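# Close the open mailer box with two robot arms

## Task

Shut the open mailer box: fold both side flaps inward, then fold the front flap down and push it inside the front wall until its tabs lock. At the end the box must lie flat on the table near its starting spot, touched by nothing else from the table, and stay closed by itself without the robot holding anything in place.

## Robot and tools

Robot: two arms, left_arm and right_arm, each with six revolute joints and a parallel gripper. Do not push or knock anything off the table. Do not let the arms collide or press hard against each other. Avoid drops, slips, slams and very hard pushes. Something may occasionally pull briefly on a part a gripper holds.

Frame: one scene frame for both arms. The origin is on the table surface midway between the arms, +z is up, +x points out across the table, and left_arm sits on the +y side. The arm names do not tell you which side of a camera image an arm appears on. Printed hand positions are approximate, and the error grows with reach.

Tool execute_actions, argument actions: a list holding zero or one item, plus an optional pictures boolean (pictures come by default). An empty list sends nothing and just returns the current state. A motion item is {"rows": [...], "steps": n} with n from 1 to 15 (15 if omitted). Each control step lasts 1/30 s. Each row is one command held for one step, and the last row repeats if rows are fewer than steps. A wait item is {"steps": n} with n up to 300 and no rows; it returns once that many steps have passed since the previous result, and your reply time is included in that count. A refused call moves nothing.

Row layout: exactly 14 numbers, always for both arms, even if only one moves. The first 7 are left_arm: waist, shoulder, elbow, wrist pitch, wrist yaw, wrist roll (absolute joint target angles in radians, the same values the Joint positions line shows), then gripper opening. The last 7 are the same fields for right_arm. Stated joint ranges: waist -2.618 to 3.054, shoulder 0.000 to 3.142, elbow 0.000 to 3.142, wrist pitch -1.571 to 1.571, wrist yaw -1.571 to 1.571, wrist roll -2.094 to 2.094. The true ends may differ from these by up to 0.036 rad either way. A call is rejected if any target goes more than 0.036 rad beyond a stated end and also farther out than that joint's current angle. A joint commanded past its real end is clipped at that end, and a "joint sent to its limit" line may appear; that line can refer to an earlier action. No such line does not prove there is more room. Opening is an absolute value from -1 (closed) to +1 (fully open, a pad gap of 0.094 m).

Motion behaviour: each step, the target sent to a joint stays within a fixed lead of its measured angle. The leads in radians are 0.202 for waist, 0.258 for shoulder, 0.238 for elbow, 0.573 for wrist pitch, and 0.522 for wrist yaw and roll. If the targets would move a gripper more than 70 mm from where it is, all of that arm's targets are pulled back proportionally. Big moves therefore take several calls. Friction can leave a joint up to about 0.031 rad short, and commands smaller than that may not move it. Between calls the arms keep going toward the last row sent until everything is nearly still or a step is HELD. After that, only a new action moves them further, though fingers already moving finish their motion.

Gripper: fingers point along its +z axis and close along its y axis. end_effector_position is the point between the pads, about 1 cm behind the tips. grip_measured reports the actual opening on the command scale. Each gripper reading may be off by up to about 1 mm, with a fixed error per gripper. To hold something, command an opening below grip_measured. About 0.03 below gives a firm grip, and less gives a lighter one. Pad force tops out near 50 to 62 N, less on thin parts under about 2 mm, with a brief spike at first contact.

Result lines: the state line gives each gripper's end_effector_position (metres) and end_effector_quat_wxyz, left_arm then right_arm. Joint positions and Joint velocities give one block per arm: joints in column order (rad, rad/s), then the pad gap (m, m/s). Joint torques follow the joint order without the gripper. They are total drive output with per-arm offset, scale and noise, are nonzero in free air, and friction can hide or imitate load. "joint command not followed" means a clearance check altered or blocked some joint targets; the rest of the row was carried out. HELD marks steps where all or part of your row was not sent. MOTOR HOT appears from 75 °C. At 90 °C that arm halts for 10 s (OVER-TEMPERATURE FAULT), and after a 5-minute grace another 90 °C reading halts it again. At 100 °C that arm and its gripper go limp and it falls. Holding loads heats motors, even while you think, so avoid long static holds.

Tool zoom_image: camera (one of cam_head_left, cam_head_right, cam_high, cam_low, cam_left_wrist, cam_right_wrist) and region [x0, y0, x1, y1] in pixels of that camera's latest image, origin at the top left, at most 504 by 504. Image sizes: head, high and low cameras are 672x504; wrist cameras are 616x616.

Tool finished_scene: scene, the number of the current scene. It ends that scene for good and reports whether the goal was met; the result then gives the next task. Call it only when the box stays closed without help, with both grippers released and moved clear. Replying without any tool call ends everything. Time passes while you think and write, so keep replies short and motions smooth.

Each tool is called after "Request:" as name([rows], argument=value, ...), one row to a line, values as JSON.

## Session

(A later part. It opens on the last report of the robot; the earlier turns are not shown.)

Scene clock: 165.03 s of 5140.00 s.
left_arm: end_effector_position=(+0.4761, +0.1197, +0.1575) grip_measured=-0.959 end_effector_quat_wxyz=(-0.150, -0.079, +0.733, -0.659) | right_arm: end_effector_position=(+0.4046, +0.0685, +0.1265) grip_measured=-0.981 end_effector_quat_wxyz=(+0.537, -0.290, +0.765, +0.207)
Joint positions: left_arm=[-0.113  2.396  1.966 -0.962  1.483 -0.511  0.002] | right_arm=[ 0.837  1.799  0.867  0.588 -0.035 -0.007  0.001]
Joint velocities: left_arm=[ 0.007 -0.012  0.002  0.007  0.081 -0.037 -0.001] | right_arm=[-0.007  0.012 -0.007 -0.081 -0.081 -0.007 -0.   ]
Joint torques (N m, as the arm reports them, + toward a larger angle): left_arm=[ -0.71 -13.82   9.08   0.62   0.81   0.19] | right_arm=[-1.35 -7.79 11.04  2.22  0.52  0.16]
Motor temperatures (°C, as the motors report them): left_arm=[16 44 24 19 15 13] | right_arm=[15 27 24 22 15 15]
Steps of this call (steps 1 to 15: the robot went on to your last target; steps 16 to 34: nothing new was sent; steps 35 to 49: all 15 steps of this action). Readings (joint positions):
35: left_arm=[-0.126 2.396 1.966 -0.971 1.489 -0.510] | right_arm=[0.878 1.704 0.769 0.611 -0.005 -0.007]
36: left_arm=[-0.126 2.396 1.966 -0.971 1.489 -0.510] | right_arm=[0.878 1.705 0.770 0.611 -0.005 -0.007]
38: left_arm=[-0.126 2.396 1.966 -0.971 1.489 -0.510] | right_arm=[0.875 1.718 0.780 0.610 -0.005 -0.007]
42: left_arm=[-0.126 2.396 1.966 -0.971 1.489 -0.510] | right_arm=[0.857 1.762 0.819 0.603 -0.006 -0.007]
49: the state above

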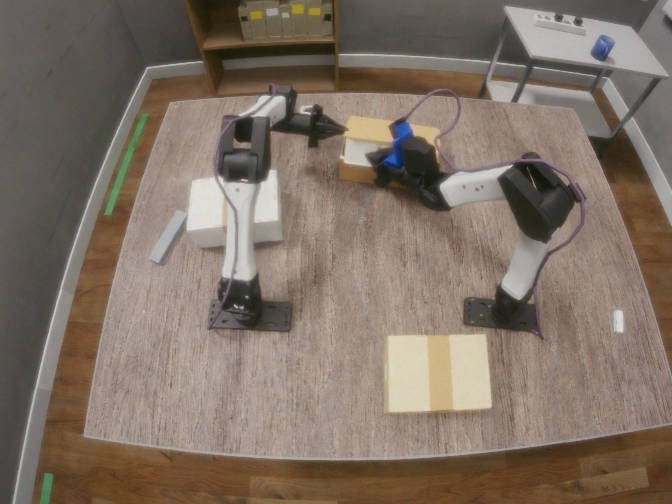

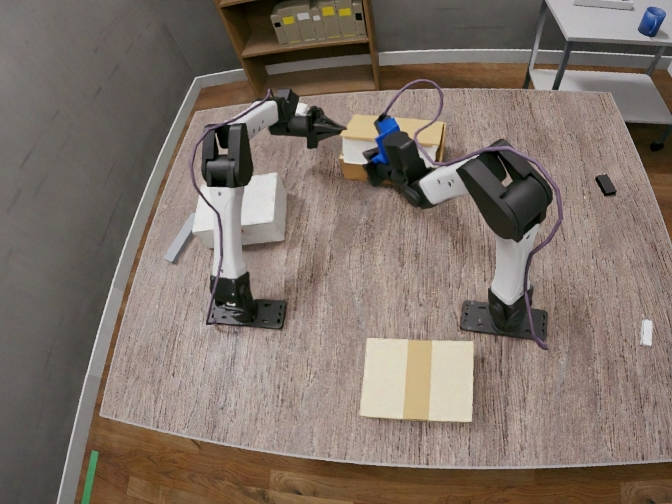

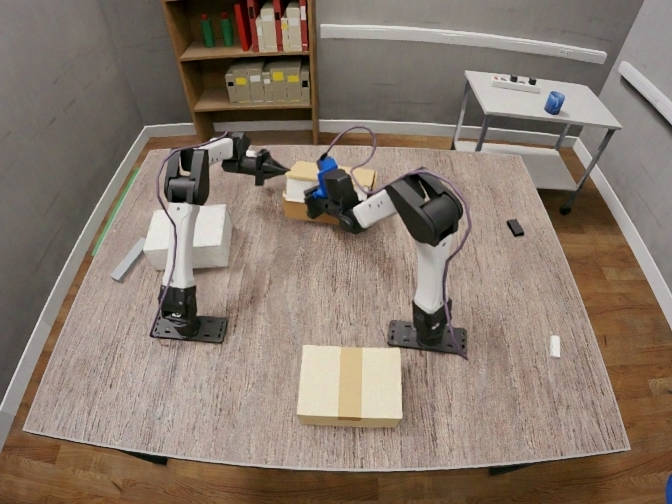

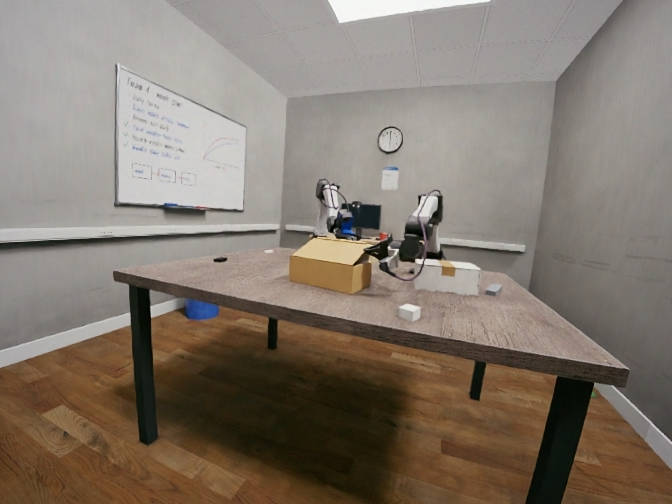

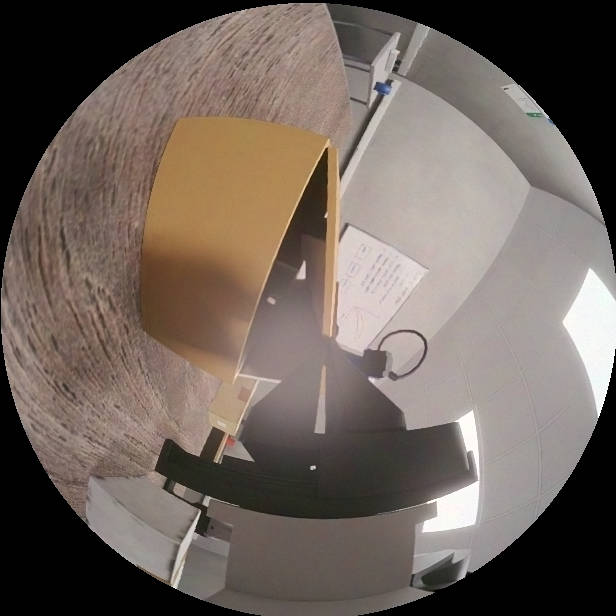

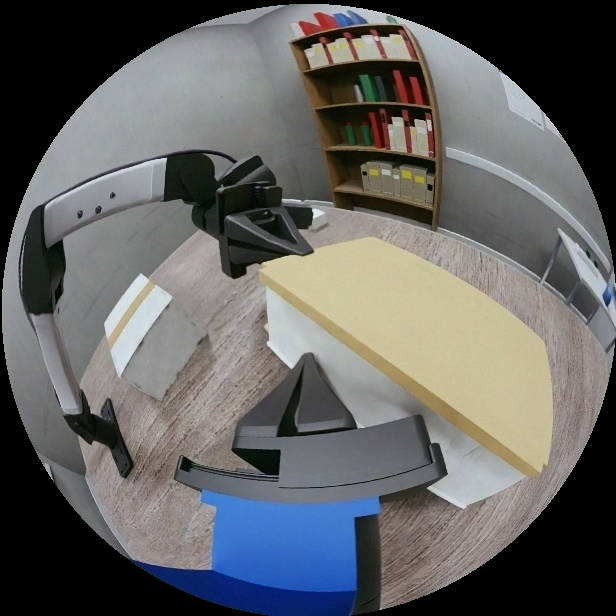

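Request:
execute_actions([
  {"rows":[[-0.12,2.395,1.975,-0.97,1.5,-0.5,-1,0.86,1.77,0.84,0.62,0,0,-1],[-0.12,2.395,1.975,-0.97,1.5,-0.5,-1,0.89,1.74,0.8,0.66,0,0,-1],[-0.12,2.395,1.975,-0.97,1.5,-0.5,-1,0.92,1.71,0.76,0.7,0.05,0,-1],[-0.12,2.395,1.975,-0.97,1.5,-0.5,-1,0.95,1.68,0.71,0.75,0.15,0,-1],[-0.12,2.395,1.975,-0.97,1.5,-0.5,-1,0.98,1.66,0.67,0.8,0.25,0,-1],[-0.12,2.395,1.975,-0.97,1.5,-0.5,-1,1.01,1.65,0.63,0.86,0.35,0,-1],[-0.12,2.395,1.975,-0.97,1.5,-0.5,-1,1.04,1.65,0.6,0.92,0.45,0,-1],[-0.12,2.395,1.975,-0.97,1.5,-0.5,-1,1.07,1.66,0.58,0.97,0.55,0,-1],[-0.12,2.395,1.975,-0.97,1.5,-0.5,-1,1.1,1.68,0.57,1.02,0.65,0,-0.6],[-0.12,2.395,1.975,-0.97,1.5,-0.5,-1,1.12,1.7,0.57,1.07,0.75,0,-0.2],[-0.12,2.395,1.975,-0.97,1.5,-0.5,-1,1.12,1.72,0.57,1.07,0.8,0,0.2],[-0.12,2.395,1.975,-0.97,1.5,-0.5,-1,1.12,1.74,0.57,1.07,0.8,0,0.6],[-0.12,2.395,1.975,-0.97,1.5,-0.5,-1,1.12,1.76,0.57,1.07,0.8,0,1],[-0.12,2.395,1.975,-0.97,1.5,-0.5,-1,1.12,1.78,0.57,1.07,0.8,0,1]],"steps":15},
], pictures=false)

Request:
execute_actions([
  {"steps":20},
])

Scene clock: 167.33 s of 5140.00 s.
left_arm: end_effector_position=(+0.4754, +0.1196, +0.1574) grip_measured=-0.959 end_effector_quat_wxyz=(-0.153, -0.081, +0.733, -0.658) | right_arm: end_effector_position=(+0.3454, +0.0348, +0.1402) grip_measured=+0.922 end_effector_quat_wxyz=(+0.659, -0.154, +0.733, +0.068)
Joint positions: left_arm=[-0.114  2.396  1.966 -0.968  1.483 -0.511  0.002] | right_arm=[ 1.122  1.745  0.585  1.002  0.663 -0.006  0.09 ]
Joint velocities: left_arm=[-0.007  0.002  0.007 -0.022 -0.11   0.007 -0.001] | right_arm=[-0.002  0.452  0.017  0.359  0.901  0.051  0.191]
Joint torques (N m, as the arm reports them, + toward a larger angle): left_arm=[ -0.21 -13.69   9.17   0.67   0.82   0.19] | right_arm=[ 0.23 -6.98  5.75  2.31  0.1   0.14]
Motor temperatures (°C, as the motors report them): left_arm=[16 45 24 19 15 13] | right_arm=[15 26 24 22 15 15]
Steps of this call (steps 1 to 15: the robot went on to your last target; steps 16 to 54: nothing new was sent; steps 55 to 69: all 15 steps of this action). Readings (joint positions):
55: left_arm=[-0.113 2.396 1.966 -0.960 1.483 -0.511] | right_arm=[0.839 1.797 0.864 0.589 -0.036 -0.007]
56: left_arm=[-0.113 2.396 1.966 -0.960 1.483 -0.511] | right_arm=[0.846 1.791 0.853 0.599 -0.030 -0.007]
58: left_arm=[-0.114 2.396 1.966 -0.961 1.483 -0.511] | right_arm=[0.881 1.751 0.795 0.638 0.014 -0.006]
62: left_arm=[-0.114 2.396 1.966 -0.967 1.483 -0.511] | right_arm=[1.016 1.667 0.641 0.785 0.242 -0.006]
69: the state above

Scene clock: 168.00 s of 5140.00 s.
left_arm: end_effector_position=(+0.4754, +0.1196, +0.1574) grip_measured=-0.959 end_effector_quat_wxyz=(-0.153, -0.081, +0.733, -0.658) | right_arm: end_effector_position=(+0.3523, +0.0152, +0.1419) grip_measured=+1.000 end_effector_quat_wxyz=(+0.673, -0.104, +0.732, +0.027)
Joint positions: left_arm=[-0.114  2.396  1.966 -0.969  1.483 -0.511  0.002] | right_arm=[ 1.122  1.772  0.585  1.055  0.793 -0.006  0.094]
Joint velocities: left_arm=[ 0.012 -0.002  0.012 -0.066  0.066 -0.007 -0.   ] | right_arm=[ 0.002 -0.017 -0.007 -0.066 -0.022  0.007  0.   ]
Joint torques (N m, as the arm reports them, + toward a larger angle): left_arm=[ -0.19 -13.7    9.15   0.69   0.83   0.19] | right_arm=[ 0.14 -7.13  5.55  2.24  0.12  0.17]
Motor temperatures (°C, as the motors report them): left_arm=[16 45 24 19 15 13] | right_arm=[15 26 24 22 15 15]
Steps of this call (steps 1 to 20: the robot went on to your last target). Readings (joint positions):
1: left_arm=[-0.114 2.396 1.966 -0.968 1.483 -0.511] | right_arm=[1.122 1.758 0.585 1.010 0.689 -0.006]
2: left_arm=[-0.114 2.396 1.966 -0.968 1.483 -0.511] | right_arm=[1.122 1.767 0.585 1.016 0.710 -0.006]
4: left_arm=[-0.114 2.396 1.966 -0.968 1.483 -0.511] | right_arm=[1.122 1.772 0.585 1.025 0.740 -0.006]
8: left_arm=[-0.114 2.396 1.966 -0.969 1.483 -0.511] | right_arm=[1.122 1.772 0.585 1.044 0.772 -0.006]
20: the state above

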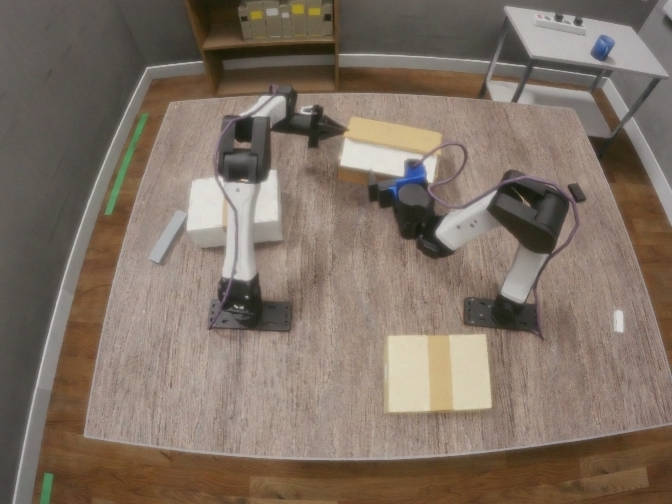

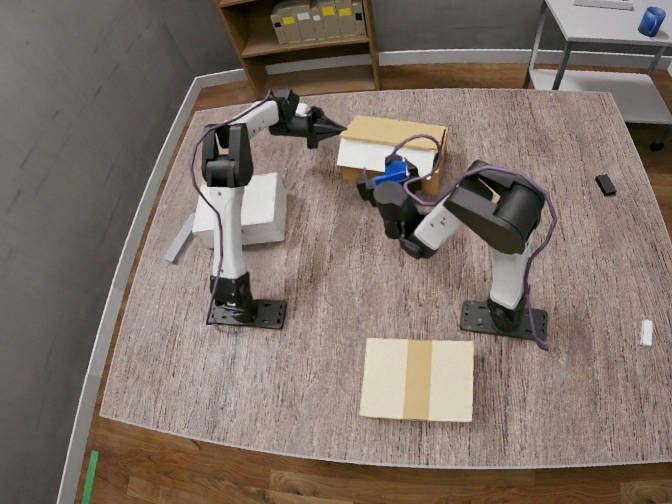

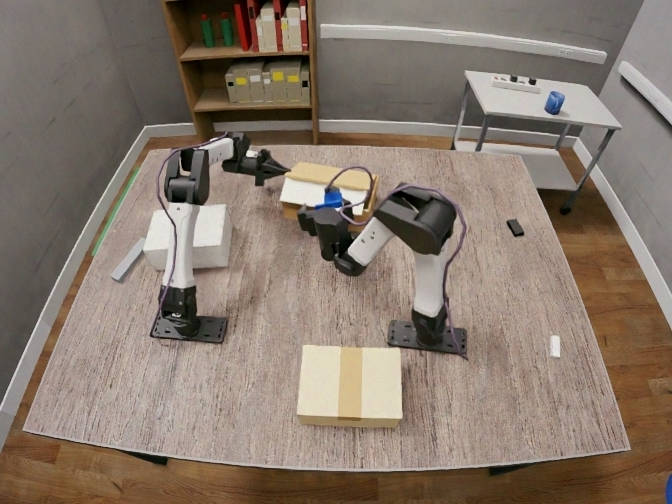

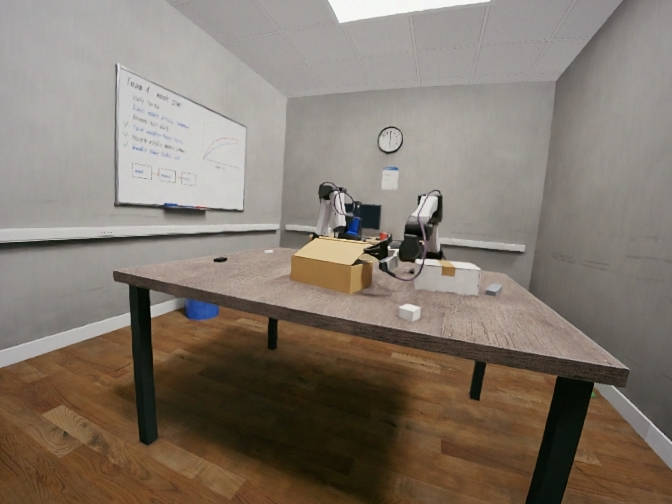

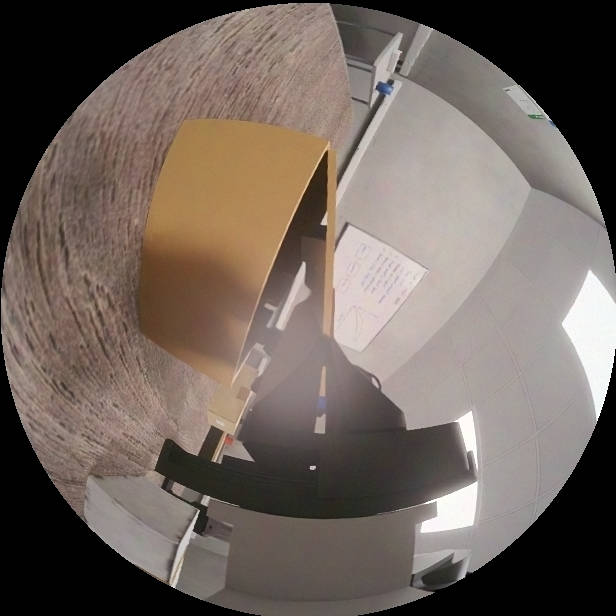

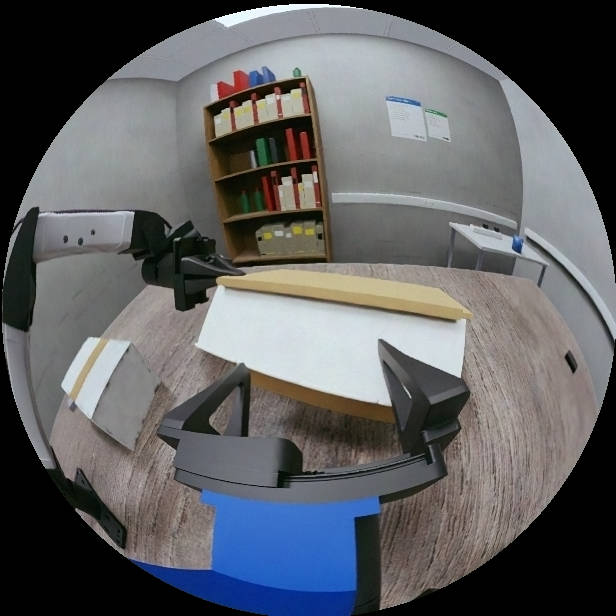

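Request:
execute_actions([
  {"rows":[[-0.12,2.395,1.975,-0.97,1.5,-0.5,-1,1.125,1.8,0.6,1.05,0.86,0.05,1],[-0.12,2.395,1.975,-0.97,1.5,-0.5,-1,1.125,1.82,0.62,1.05,0.92,0.1,1],[-0.12,2.395,1.975,-0.97,1.5,-0.5,-1,1.12,1.84,0.64,1.04,0.97,0.1,1],[-0.12,2.395,1.975,-0.97,1.5,-0.5,-1,1.115,1.855,0.66,1.04,1.0,0.1,1],[-0.12,2.395,1.975,-0.97,1.5,-0.5,-1,1.11,1.87,0.68,1.03,1.0,0.1,1],[-0.12,2.395,1.975,-0.97,1.5,-0.5,-1,1.1,1.885,0.7,1.03,1.0,0.1,1],[-0.12,2.395,1.975,-0.97,1.5,-0.5,-1,1.095,1.9,0.72,1.02,1.0,0.1,1],[-0.12,2.395,1.975,-0.97,1.5,-0.5,-1,1.09,1.915,0.74,1.02,1.0,0.1,1],[-0.12,2.395,1.975,-0.97,1.5,-0.5,-1,1.08,1.93,0.76,1.01,1.0,0.1,1],[-0.12,2.395,1.975,-0.97,1.5,-0.5,-1,1.075,1.945,0.78,1.01,1.0,0.1,1],[-0.12,2.395,1.975,-0.97,1.5,-0.5,-1,1.065,1.96,0.8,1.0,1.0,0.1,1],[-0.12,2.395,1.975,-0.97,1.5,-0.5,-1,1.055,1.975,0.825,1.0,1.0,0.1,1],[-0.12,2.395,1.975,-0.97,1.5,-0.5,-1,1.045,1.99,0.85,1.0,1.0,0.1,1]],"steps":15},
], pictures=false)

Request:
execute_actions([
  {"steps":10},
])

Scene clock: 170.50 s of 5140.00 s.
left_arm: end_effector_position=(+0.4771, +0.1220, +0.1571) grip_measured=-0.959 end_effector_quat_wxyz=(-0.150, -0.082, +0.733, -0.658) | right_arm: end_effector_position=(+0.4036, +0.0004, +0.1325) grip_measured=+1.000 end_effector_quat_wxyz=(+0.678, +0.024, +0.733, -0.047)
Joint positions: left_arm=[-0.108  2.396  1.966 -0.964  1.48  -0.513  0.002] | right_arm=[1.059 1.971 0.815 1.01  1.014 0.088 0.094]
Joint velocities: left_arm=[ 0.066  0.017 -0.017 -0.007  0.022  0.007 -0.   ] | right_arm=[-0.066  0.139  0.261 -0.051 -0.125  0.037  0.   ]
Joint torques (N m, as the arm reports them, + toward a larger angle): left_arm=[ -1.12 -13.81   9.13   0.63   0.82   0.22] | right_arm=[-0.24 -8.84  8.92  1.91  0.09  0.2 ]
Motor temperatures (°C, as the motors report them): left_arm=[16 45 24 19 15 13] | right_arm=[15 26 24 22 15 15]
Steps of this call (steps 1 to 15: the robot went on to your last target; steps 16 to 60: nothing new was sent; steps 61 to 75: all 15 steps of this action). Readings (joint positions):
61: left_arm=[-0.114 2.396 1.966 -0.969 1.483 -0.511] | right_arm=[1.122 1.774 0.585 1.056 0.803 0.001]
62: left_arm=[-0.114 2.396 1.966 -0.969 1.483 -0.511] | right_arm=[1.122 1.779 0.589 1.056 0.822 0.017]
64: left_arm=[-0.114 2.396 1.966 -0.969 1.483 -0.511] | right_arm=[1.122 1.808 0.614 1.055 0.878 0.044]
68: left_arm=[-0.114 2.396 1.966 -0.969 1.483 -0.511] | right_arm=[1.113 1.876 0.689 1.041 0.954 0.072]
75: the state above

Scene clock: 170.83 s of 5140.00 s.
left_arm: end_effector_position=(+0.4778, +0.1230, +0.1571) grip_measured=-0.959 end_effector_quat_wxyz=(-0.148, -0.083, +0.733, -0.658) | right_arm: end_effector_position=(+0.4058, +0.0038, +0.1348) grip_measured=+1.000 end_effector_quat_wxyz=(+0.679, +0.025, +0.732, -0.042)
Joint positions: left_arm=[-0.106  2.396  1.966 -0.963  1.48  -0.513  0.002] | right_arm=[1.058 1.975 0.829 1.008 1.006 0.091 0.094]
Joint velocities: left_arm=[-0.007 -0.012 -0.012  0.022 -0.022  0.022  0.002] | right_arm=[ 0.012 -0.007 -0.012 -0.037 -0.051  0.007  0.   ]
Joint torques (N m, as the arm reports them, + toward a larger angle): left_arm=[ -0.89 -13.73   9.16   0.64   0.85   0.21] | right_arm=[-0.52 -8.59  9.36  1.84  0.03  0.2 ]
Motor temperatures (°C, as the motors report them): left_arm=[16 45 24 19 15 13] | right_arm=[15 26 24 22 15 15]
Steps of this call (steps 1 to 10: the robot went on to your last target). Readings (joint positions):
1: left_arm=[-0.107 2.396 1.966 -0.963 1.480 -0.513] | right_arm=[1.058 1.974 0.822 1.009 1.012 0.088]
2: left_arm=[-0.106 2.396 1.966 -0.963 1.480 -0.513] | right_arm=[1.058 1.975 0.826 1.009 1.009 0.089]
4: left_arm=[-0.106 2.396 1.966 -0.963 1.480 -0.513] | right_arm=[1.058 1.975 0.829 1.008 1.007 0.090]
8: left_arm=[-0.106 2.396 1.966 -0.963 1.480 -0.513] | right_arm=[1.058 1.975 0.829 1.008 1.006 0.090]
10: the state above

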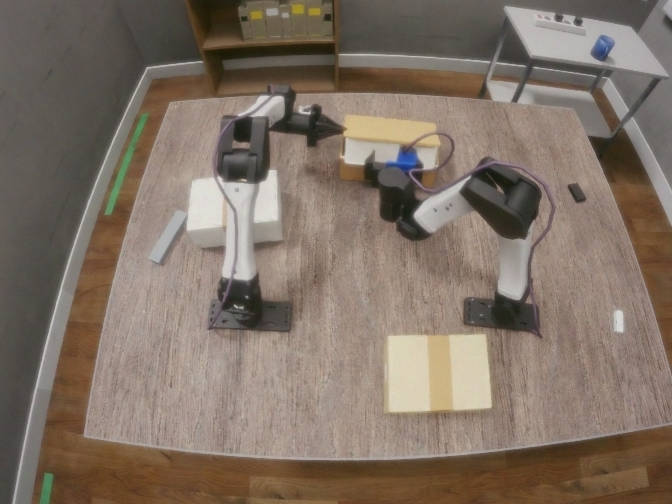

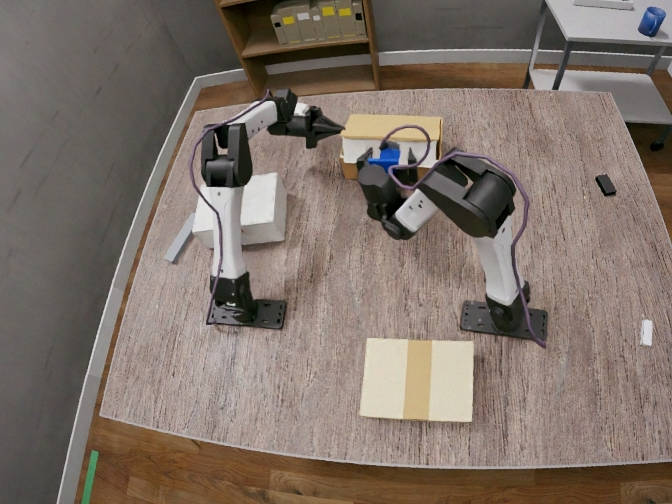

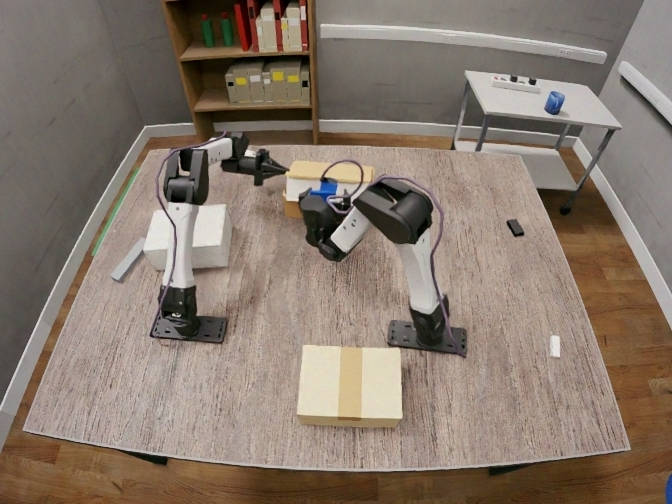

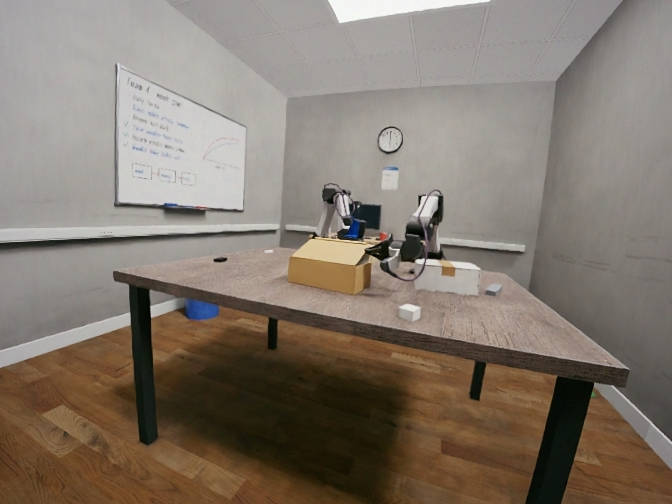

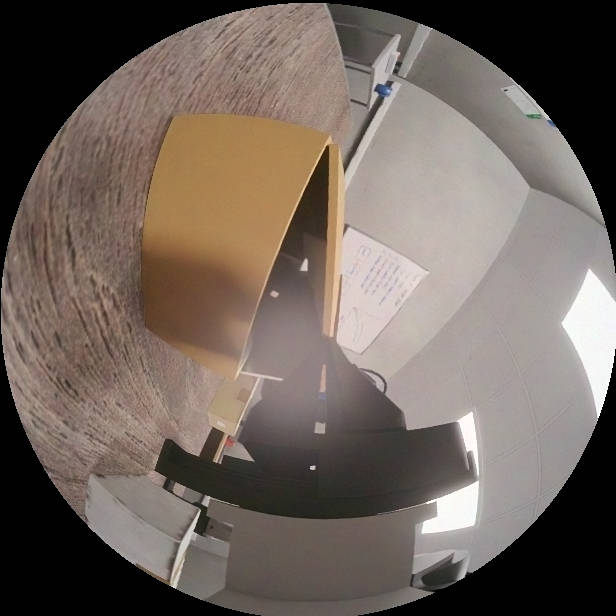

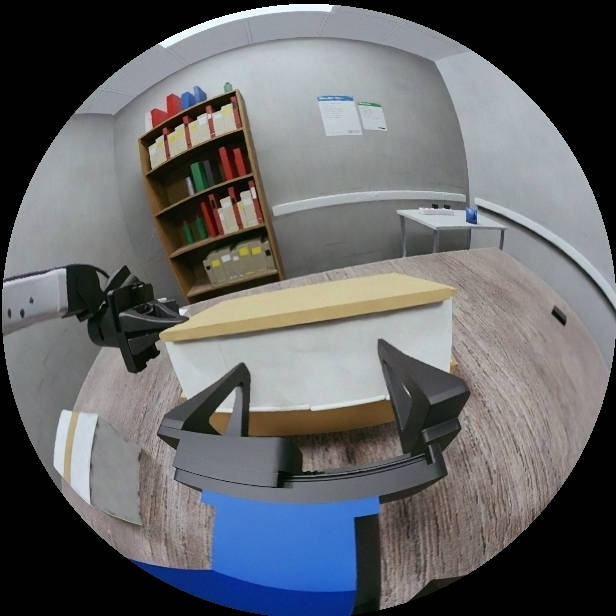

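Request:
zoom_image(camera="cam_high", region=[250,140,410,240])

Request:
zoom_image(camera="cam_left_wrist", region=[180,220,380,420])

Region (250, 140, 410, 240) of cam_high's 672x504 image, scaled by 3.150, with more detail than that image has; it fills the top 315 rows of this view, and the rest is white.

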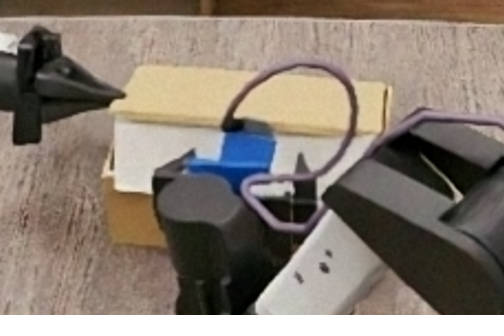

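Region (180, 220, 380, 420) of cam_left_wrist's 616x616 image, scaled by 2.520, with more detail than that image has.

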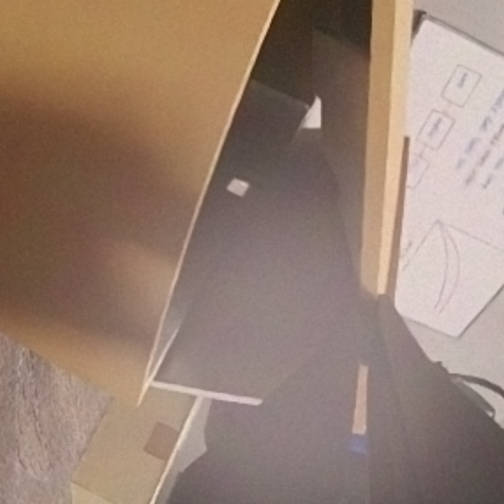

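Request:
execute_actions([
  {"rows":[[-0.11,2.395,1.985,-0.97,1.5,-0.53,-1,1.07,1.965,0.82,1.0,1.0,0.1,1],[-0.11,2.395,1.995,-0.97,1.5,-0.56,-1,1.075,1.96,0.81,1.0,0.98,0.1,1],[-0.11,2.395,2.005,-0.97,1.5,-0.59,-1,1.075,1.96,0.81,1.0,0.97,0.1,1],[-0.11,2.395,2.015,-0.97,1.5,-0.62,-1,1.075,1.96,0.81,1.0,0.96,0.1,1],[-0.11,2.395,2.025,-0.97,1.5,-0.65,-1,1.075,1.96,0.81,1.0,0.96,0.1,1],[-0.11,2.395,2.035,-0.97,1.5,-0.68,-1,1.075,1.96,0.81,1.0,0.96,0.1,1],[-0.11,2.395,2.045,-0.97,1.5,-0.7,-1,1.075,1.96,0.81,1.0,0.96,0.1,1]],"steps":15},
], pictures=false)

Request:
execute_actions([
  {"rows":[[-0.11,2.395,2.045,-0.97,1.5,-0.7,-1,1.055,1.98,0.84,1.0,0.94,0.1,1],[-0.11,2.395,2.045,-0.97,1.5,-0.7,-1,1.045,1.985,0.85,1.0,0.93,0.1,1],[-0.11,2.395,2.045,-0.97,1.5,-0.7,-1,1.035,1.99,0.86,1.0,0.92,0.1,1],[-0.11,2.395,2.045,-0.97,1.5,-0.7,-1,1.025,1.995,0.87,0.99,0.91,0.1,1],[-0.11,2.395,2.045,-0.97,1.5,-0.7,-1,1.015,2.0,0.88,0.99,0.9,0.1,1],[-0.11,2.395,2.045,-0.97,1.5,-0.7,-1,1.005,2.005,0.89,0.98,0.89,0.1,1],[-0.11,2.395,2.045,-0.97,1.5,-0.7,-1,0.995,2.01,0.9,0.98,0.88,0.1,1],[-0.11,2.395,2.045,-0.97,1.5,-0.7,-1,0.985,2.015,0.9,0.98,0.87,0.1,1]],"steps":15},
])

Scene clock: 173.47 s of 5140.00 s.
left_arm: end_effector_position=(+0.4861, +0.1220, +0.1730) grip_measured=-0.959 end_effector_quat_wxyz=(-0.182, -0.127, +0.729, -0.648) | right_arm: end_effector_position=(+0.4030, +0.0140, +0.1341) grip_measured=+1.000 end_effector_quat_wxyz=(+0.679, +0.010, +0.734, -0.025)
Joint positions: left_arm=[-0.106  2.396  2.03  -0.963  1.473 -0.689  0.002] | right_arm=[1.07  1.975 0.829 1.008 0.973 0.091 0.094]
Joint velocities: left_arm=[-0.002 -0.012 -0.002  0.037  0.007 -0.037  0.001] | right_arm=[-0.002 -0.002 -0.002 -0.022 -0.007 -0.037  0.   ]
Joint torques (N m, as the arm reports them, + toward a larger angle): left_arm=[  0.03 -13.82   9.95   0.74   0.91   0.1 ] | right_arm=[  0.55 -10.92   5.37   1.86  -0.01   0.19]
Motor temperatures (°C, as the motors report them): left_arm=[16 46 24 19 15 13] | right_arm=[15 27 24 22 15 15]
Steps of this call (steps 1 to 30: the robot went on to your last target; steps 31 to 64: nothing new was sent; steps 65 to 79: all 15 steps of this action). Readings (joint positions):
65: left_arm=[-0.106 2.396 1.967 -0.963 1.480 -0.517] | right_arm=[1.059 1.975 0.829 1.008 1.006 0.091]
66: left_arm=[-0.106 2.396 1.970 -0.963 1.478 -0.526] | right_arm=[1.061 1.975 0.829 1.008 1.004 0.091]
68: left_arm=[-0.106 2.396 1.981 -0.963 1.475 -0.555] | right_arm=[1.066 1.975 0.829 1.008 0.997 0.091]
72: left_arm=[-0.106 2.396 2.018 -0.963 1.473 -0.635] | right_arm=[1.070 1.975 0.829 1.008 0.981 0.091]
79: the state above

Scene clock: 173.97 s of 5140.00 s.
left_arm: end_effector_position=(+0.4861, +0.1220, +0.1730) grip_measured=-0.959 end_effector_quat_wxyz=(-0.189, -0.134, +0.728, -0.646) | right_arm: end_effector_position=(+0.4317, +0.0076, +0.1367) grip_measured=+1.000 end_effector_quat_wxyz=(+0.678, +0.013, +0.734, -0.016)
Joint positions: left_arm=[-0.106  2.396  2.03  -0.963  1.473 -0.71   0.002] | right_arm=[0.994 2.    0.883 0.991 0.889 0.092 0.094]
Joint velocities: left_arm=[-0.002 -0.002 -0.002  0.051 -0.022 -0.066 -0.   ] | right_arm=[-0.002  0.002 -0.017 -0.081 -0.007  0.066  0.   ]
Joint torques (N m, as the arm reports them, + toward a larger angle): left_arm=[ -0.04 -13.89   9.91   0.75   0.92   0.18] | right_arm=[-0.16 -9.07  9.2   1.89 -0.07  0.18]
Motor temperatures (°C, as the motors report them): left_arm=[16 46 24 19 15 13] | right_arm=[15 27 24 22 15 15]
Steps of this call (steps 1 to 15: all 15 steps of this action). Readings (joint positions):
1: left_arm=[-0.106 2.396 2.030 -0.963 1.473 -0.692] | right_arm=[1.070 1.975 0.829 1.008 0.970 0.091]
2: left_arm=[-0.106 2.396 2.030 -0.963 1.473 -0.694] | right_arm=[1.068 1.975 0.829 1.008 0.965 0.091]
4: left_arm=[-0.106 2.396 2.030 -0.963 1.473 -0.699] | right_arm=[1.058 1.977 0.836 1.005 0.951 0.091]
8: left_arm=[-0.106 2.396 2.030 -0.963 1.473 -0.706] | right_arm=[1.018 1.992 0.874 0.996 0.916 0.092]
15: the state above

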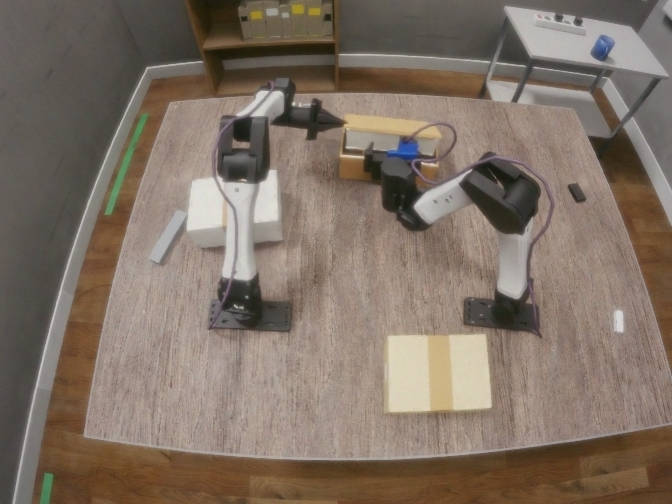

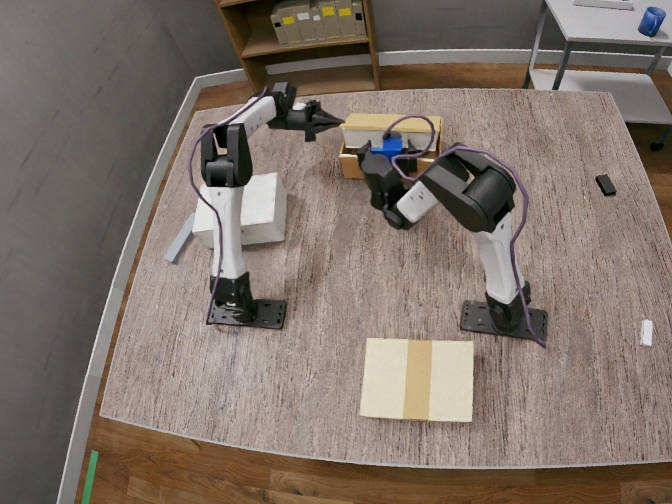

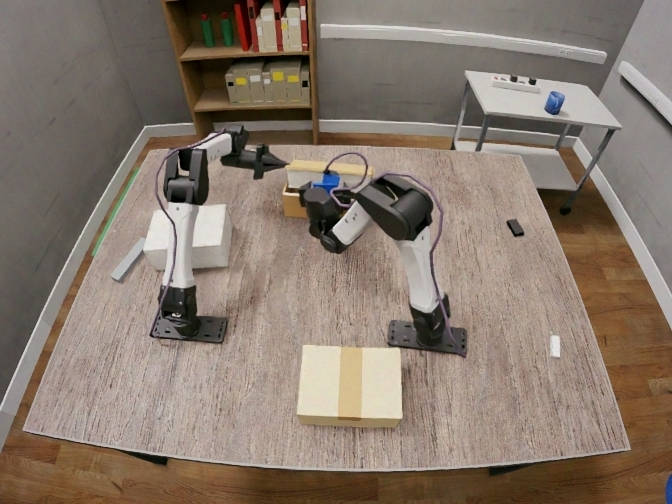

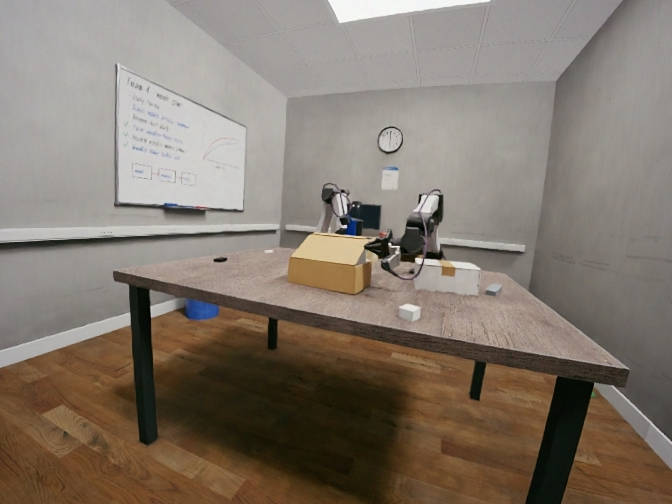

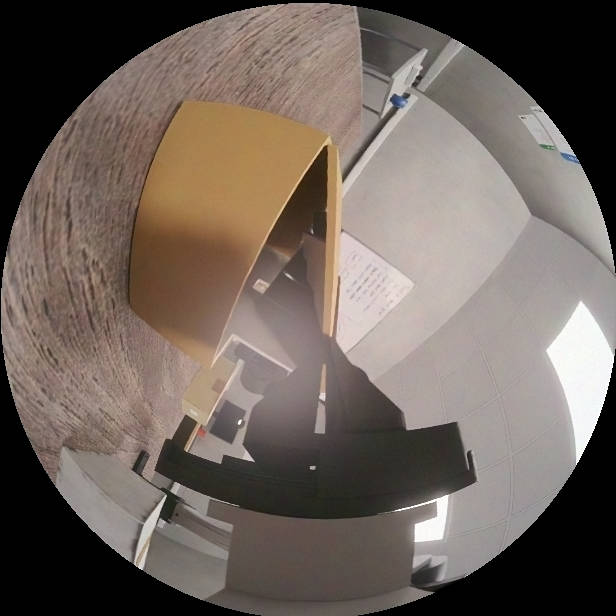

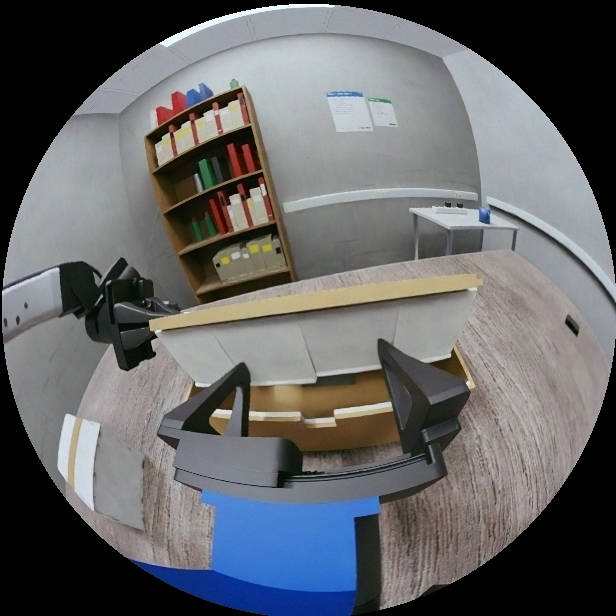

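Request:
execute_actions([
  {"rows":[[-0.11,2.395,2.01,-0.97,1.5,-0.66,-1,1.0,2.0,0.88,0.98,0.88,0.1,1],[-0.11,2.395,2.0,-0.97,1.5,-0.63,-1,1.005,2.0,0.875,0.98,0.88,0.1,1],[-0.11,2.395,1.99,-0.97,1.5,-0.6,-1,1.01,1.995,0.87,0.98,0.89,0.1,1],[-0.11,2.395,1.98,-0.97,1.5,-0.57,-1,1.015,1.99,0.86,0.98,0.9,0.1,1],[-0.11,2.395,1.97,-0.97,1.5,-0.54,-1,1.02,1.985,0.85,0.98,0.9,0.1,1],[-0.11,2.395,1.96,-0.97,1.5,-0.51,-1,1.025,1.98,0.84,0.98,0.91,0.1,1],[-0.11,2.395,1.95,-0.97,1.5,-0.48,-1,1.03,1.975,0.83,0.98,0.91,0.1,1],[-0.11,2.395,1.94,-0.97,1.5,-0.45,-1,1.035,1.97,0.82,0.98,0.92,0.1,1],[-0.11,2.395,1.93,-0.97,1.5,-0.42,-1,1.04,1.965,0.81,0.98,0.92,0.1,1],[-0.11,2.395,1.92,-0.97,1.5,-0.4,-1,1.04,1.965,0.81,0.98,0.92,0.1,1],[-0.11,2.395,1.91,-0.97,1.5,-0.38,-1,1.04,1.965,0.81,0.98,0.92,0.1,1]],"steps":15},
], pictures=false)

Request:
execute_actions([
  {"steps":8},
])

Scene clock: 175.63 s of 5140.00 s.
left_arm: end_effector_position=(+0.4726, +0.1235, +0.1492) grip_measured=-0.959 end_effector_quat_wxyz=(-0.137, -0.066, +0.732, -0.664) | right_arm: end_effector_position=(+0.4098, +0.0105, +0.1184) grip_measured=+1.000 end_effector_quat_wxyz=(+0.664, -0.013, +0.747, -0.027)
Joint positions: left_arm=[-0.106  2.396  1.931 -0.963  1.488 -0.437  0.002] | right_arm=[1.039 1.988 0.82  0.975 0.911 0.095 0.094]
Joint velocities: left_arm=[-0.017 -0.002 -0.017 -0.037 -0.037  0.242 -0.001] | right_arm=[-0.017 -0.022 -0.007 -0.022 -0.007 -0.051  0.   ]
Joint torques (N m, as the arm reports them, + toward a larger angle): left_arm=[  0.03 -13.58   6.15   0.58   0.76   0.28] | right_arm=[  0.21 -11.62   6.17   2.06   0.2    0.14]
Motor temperatures (°C, as the motors report them): left_arm=[16 46 24 19 15 13] | right_arm=[15 27 24 22 15 15]
Steps of this call (steps 1 to 15: the robot went on to your last target; steps 16 to 35: nothing new was sent; steps 36 to 50: all 15 steps of this action). Readings (joint positions):
36: left_arm=[-0.106 2.396 2.030 -0.963 1.473 -0.706] | right_arm=[0.994 2.000 0.883 0.989 0.886 0.092]
37: left_arm=[-0.106 2.396 2.028 -0.963 1.473 -0.697] | right_arm=[0.994 2.000 0.883 0.988 0.886 0.092]
39: left_arm=[-0.106 2.396 2.016 -0.963 1.473 -0.666] | right_arm=[0.998 2.000 0.881 0.986 0.890 0.093]
43: left_arm=[-0.106 2.396 1.976 -0.963 1.477 -0.575] | right_arm=[1.020 1.999 0.850 0.984 0.900 0.095]
50: the state above

Scene clock: 175.90 s of 5140.00 s.
left_arm: end_effector_position=(+0.4726, +0.1235, +0.1492) grip_measured=-0.959 end_effector_quat_wxyz=(-0.129, -0.057, +0.733, -0.665) | right_arm: end_effector_position=(+0.4098, +0.0103, +0.1189) grip_measured=+1.000 end_effector_quat_wxyz=(+0.664, -0.012, +0.747, -0.027)
Joint positions: left_arm=[-0.106  2.396  1.931 -0.963  1.488 -0.412  0.002] | right_arm=[1.039 1.987 0.82  0.975 0.912 0.096 0.094]
Joint velocities: left_arm=[-0.017  0.012  0.012  0.022 -0.022  0.066 -0.001] | right_arm=[-0.002 -0.002 -0.012  0.095 -0.095  0.066  0.   ]
Joint torques (N m, as the arm reports them, + toward a larger angle): left_arm=[  0.02 -13.64   6.17   0.59   0.77   0.38] | right_arm=[  0.31 -11.61   6.17   2.03   0.2    0.13]
Motor temperatures (°C, as the motors report them): left_arm=[16 46 24 19 15 13] | right_arm=[15 27 24 22 15 15]
Steps of this call (steps 1 to 8: the robot went on to your last target). Readings (joint positions):
1: left_arm=[-0.106 2.396 1.931 -0.963 1.488 -0.430] | right_arm=[1.039 1.988 0.820 0.975 0.912 0.096]
2: left_arm=[-0.106 2.396 1.931 -0.963 1.488 -0.425] | right_arm=[1.039 1.987 0.820 0.975 0.912 0.096]
4: left_arm=[-0.106 2.396 1.931 -0.963 1.488 -0.418] | right_arm=[1.039 1.987 0.820 0.975 0.912 0.096]
8: the state above

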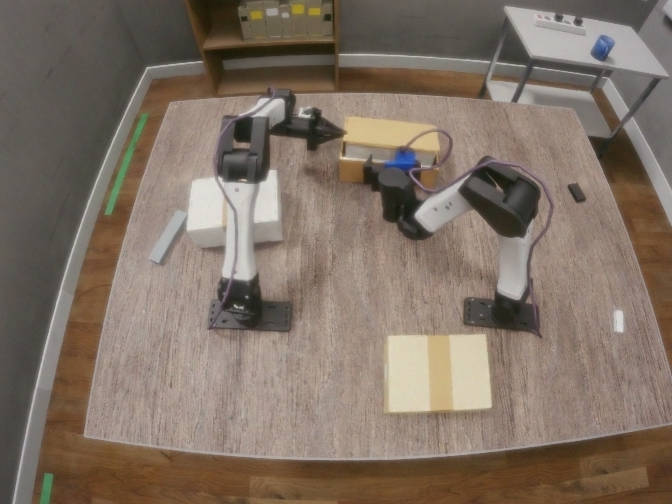

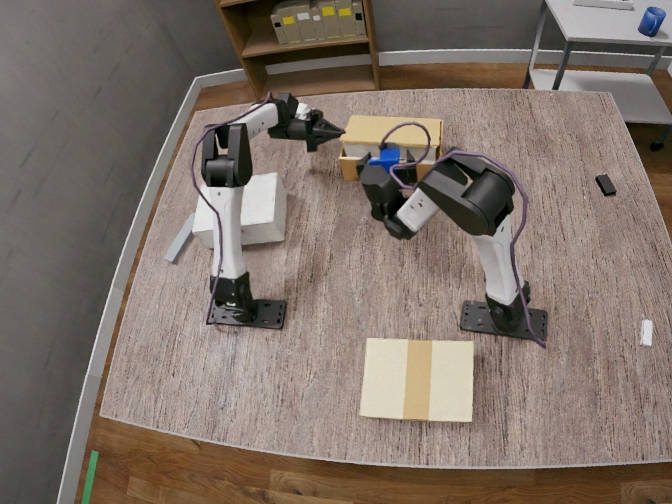

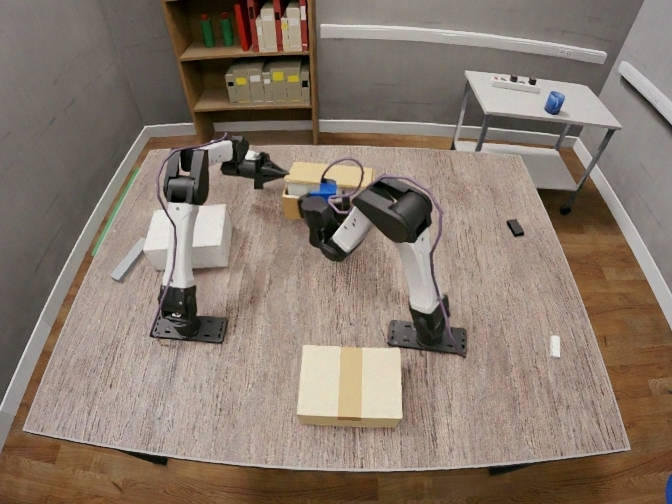

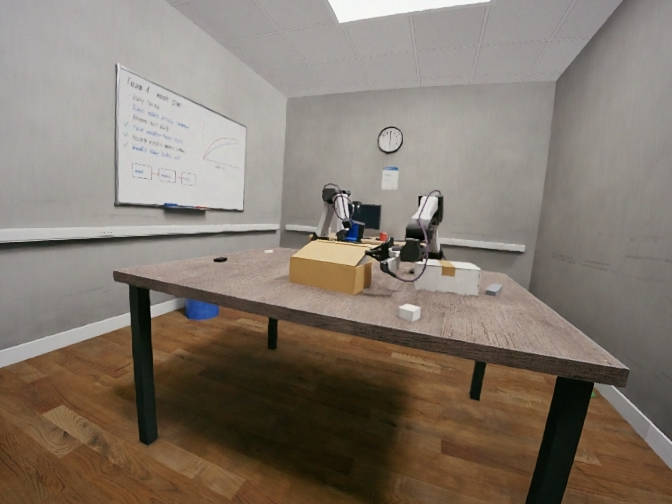

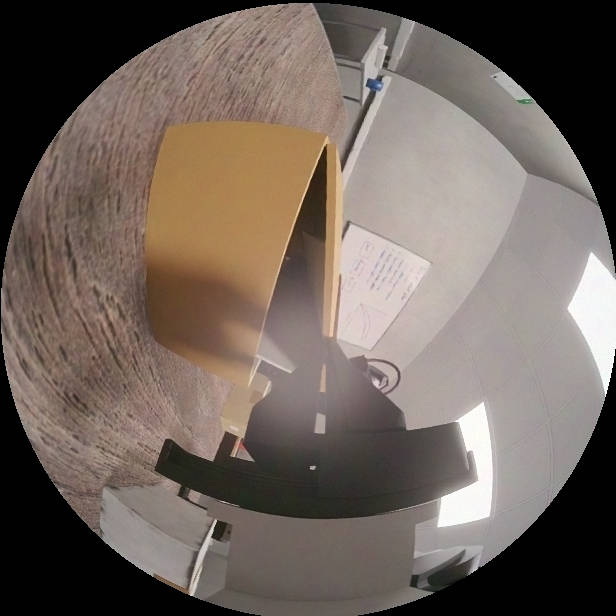

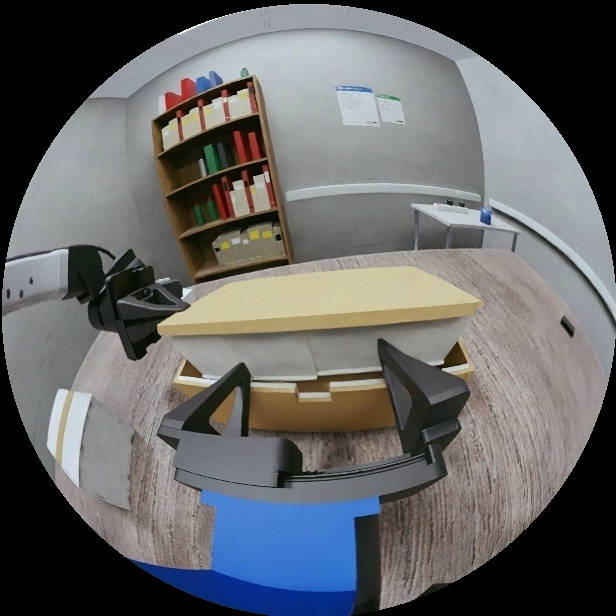

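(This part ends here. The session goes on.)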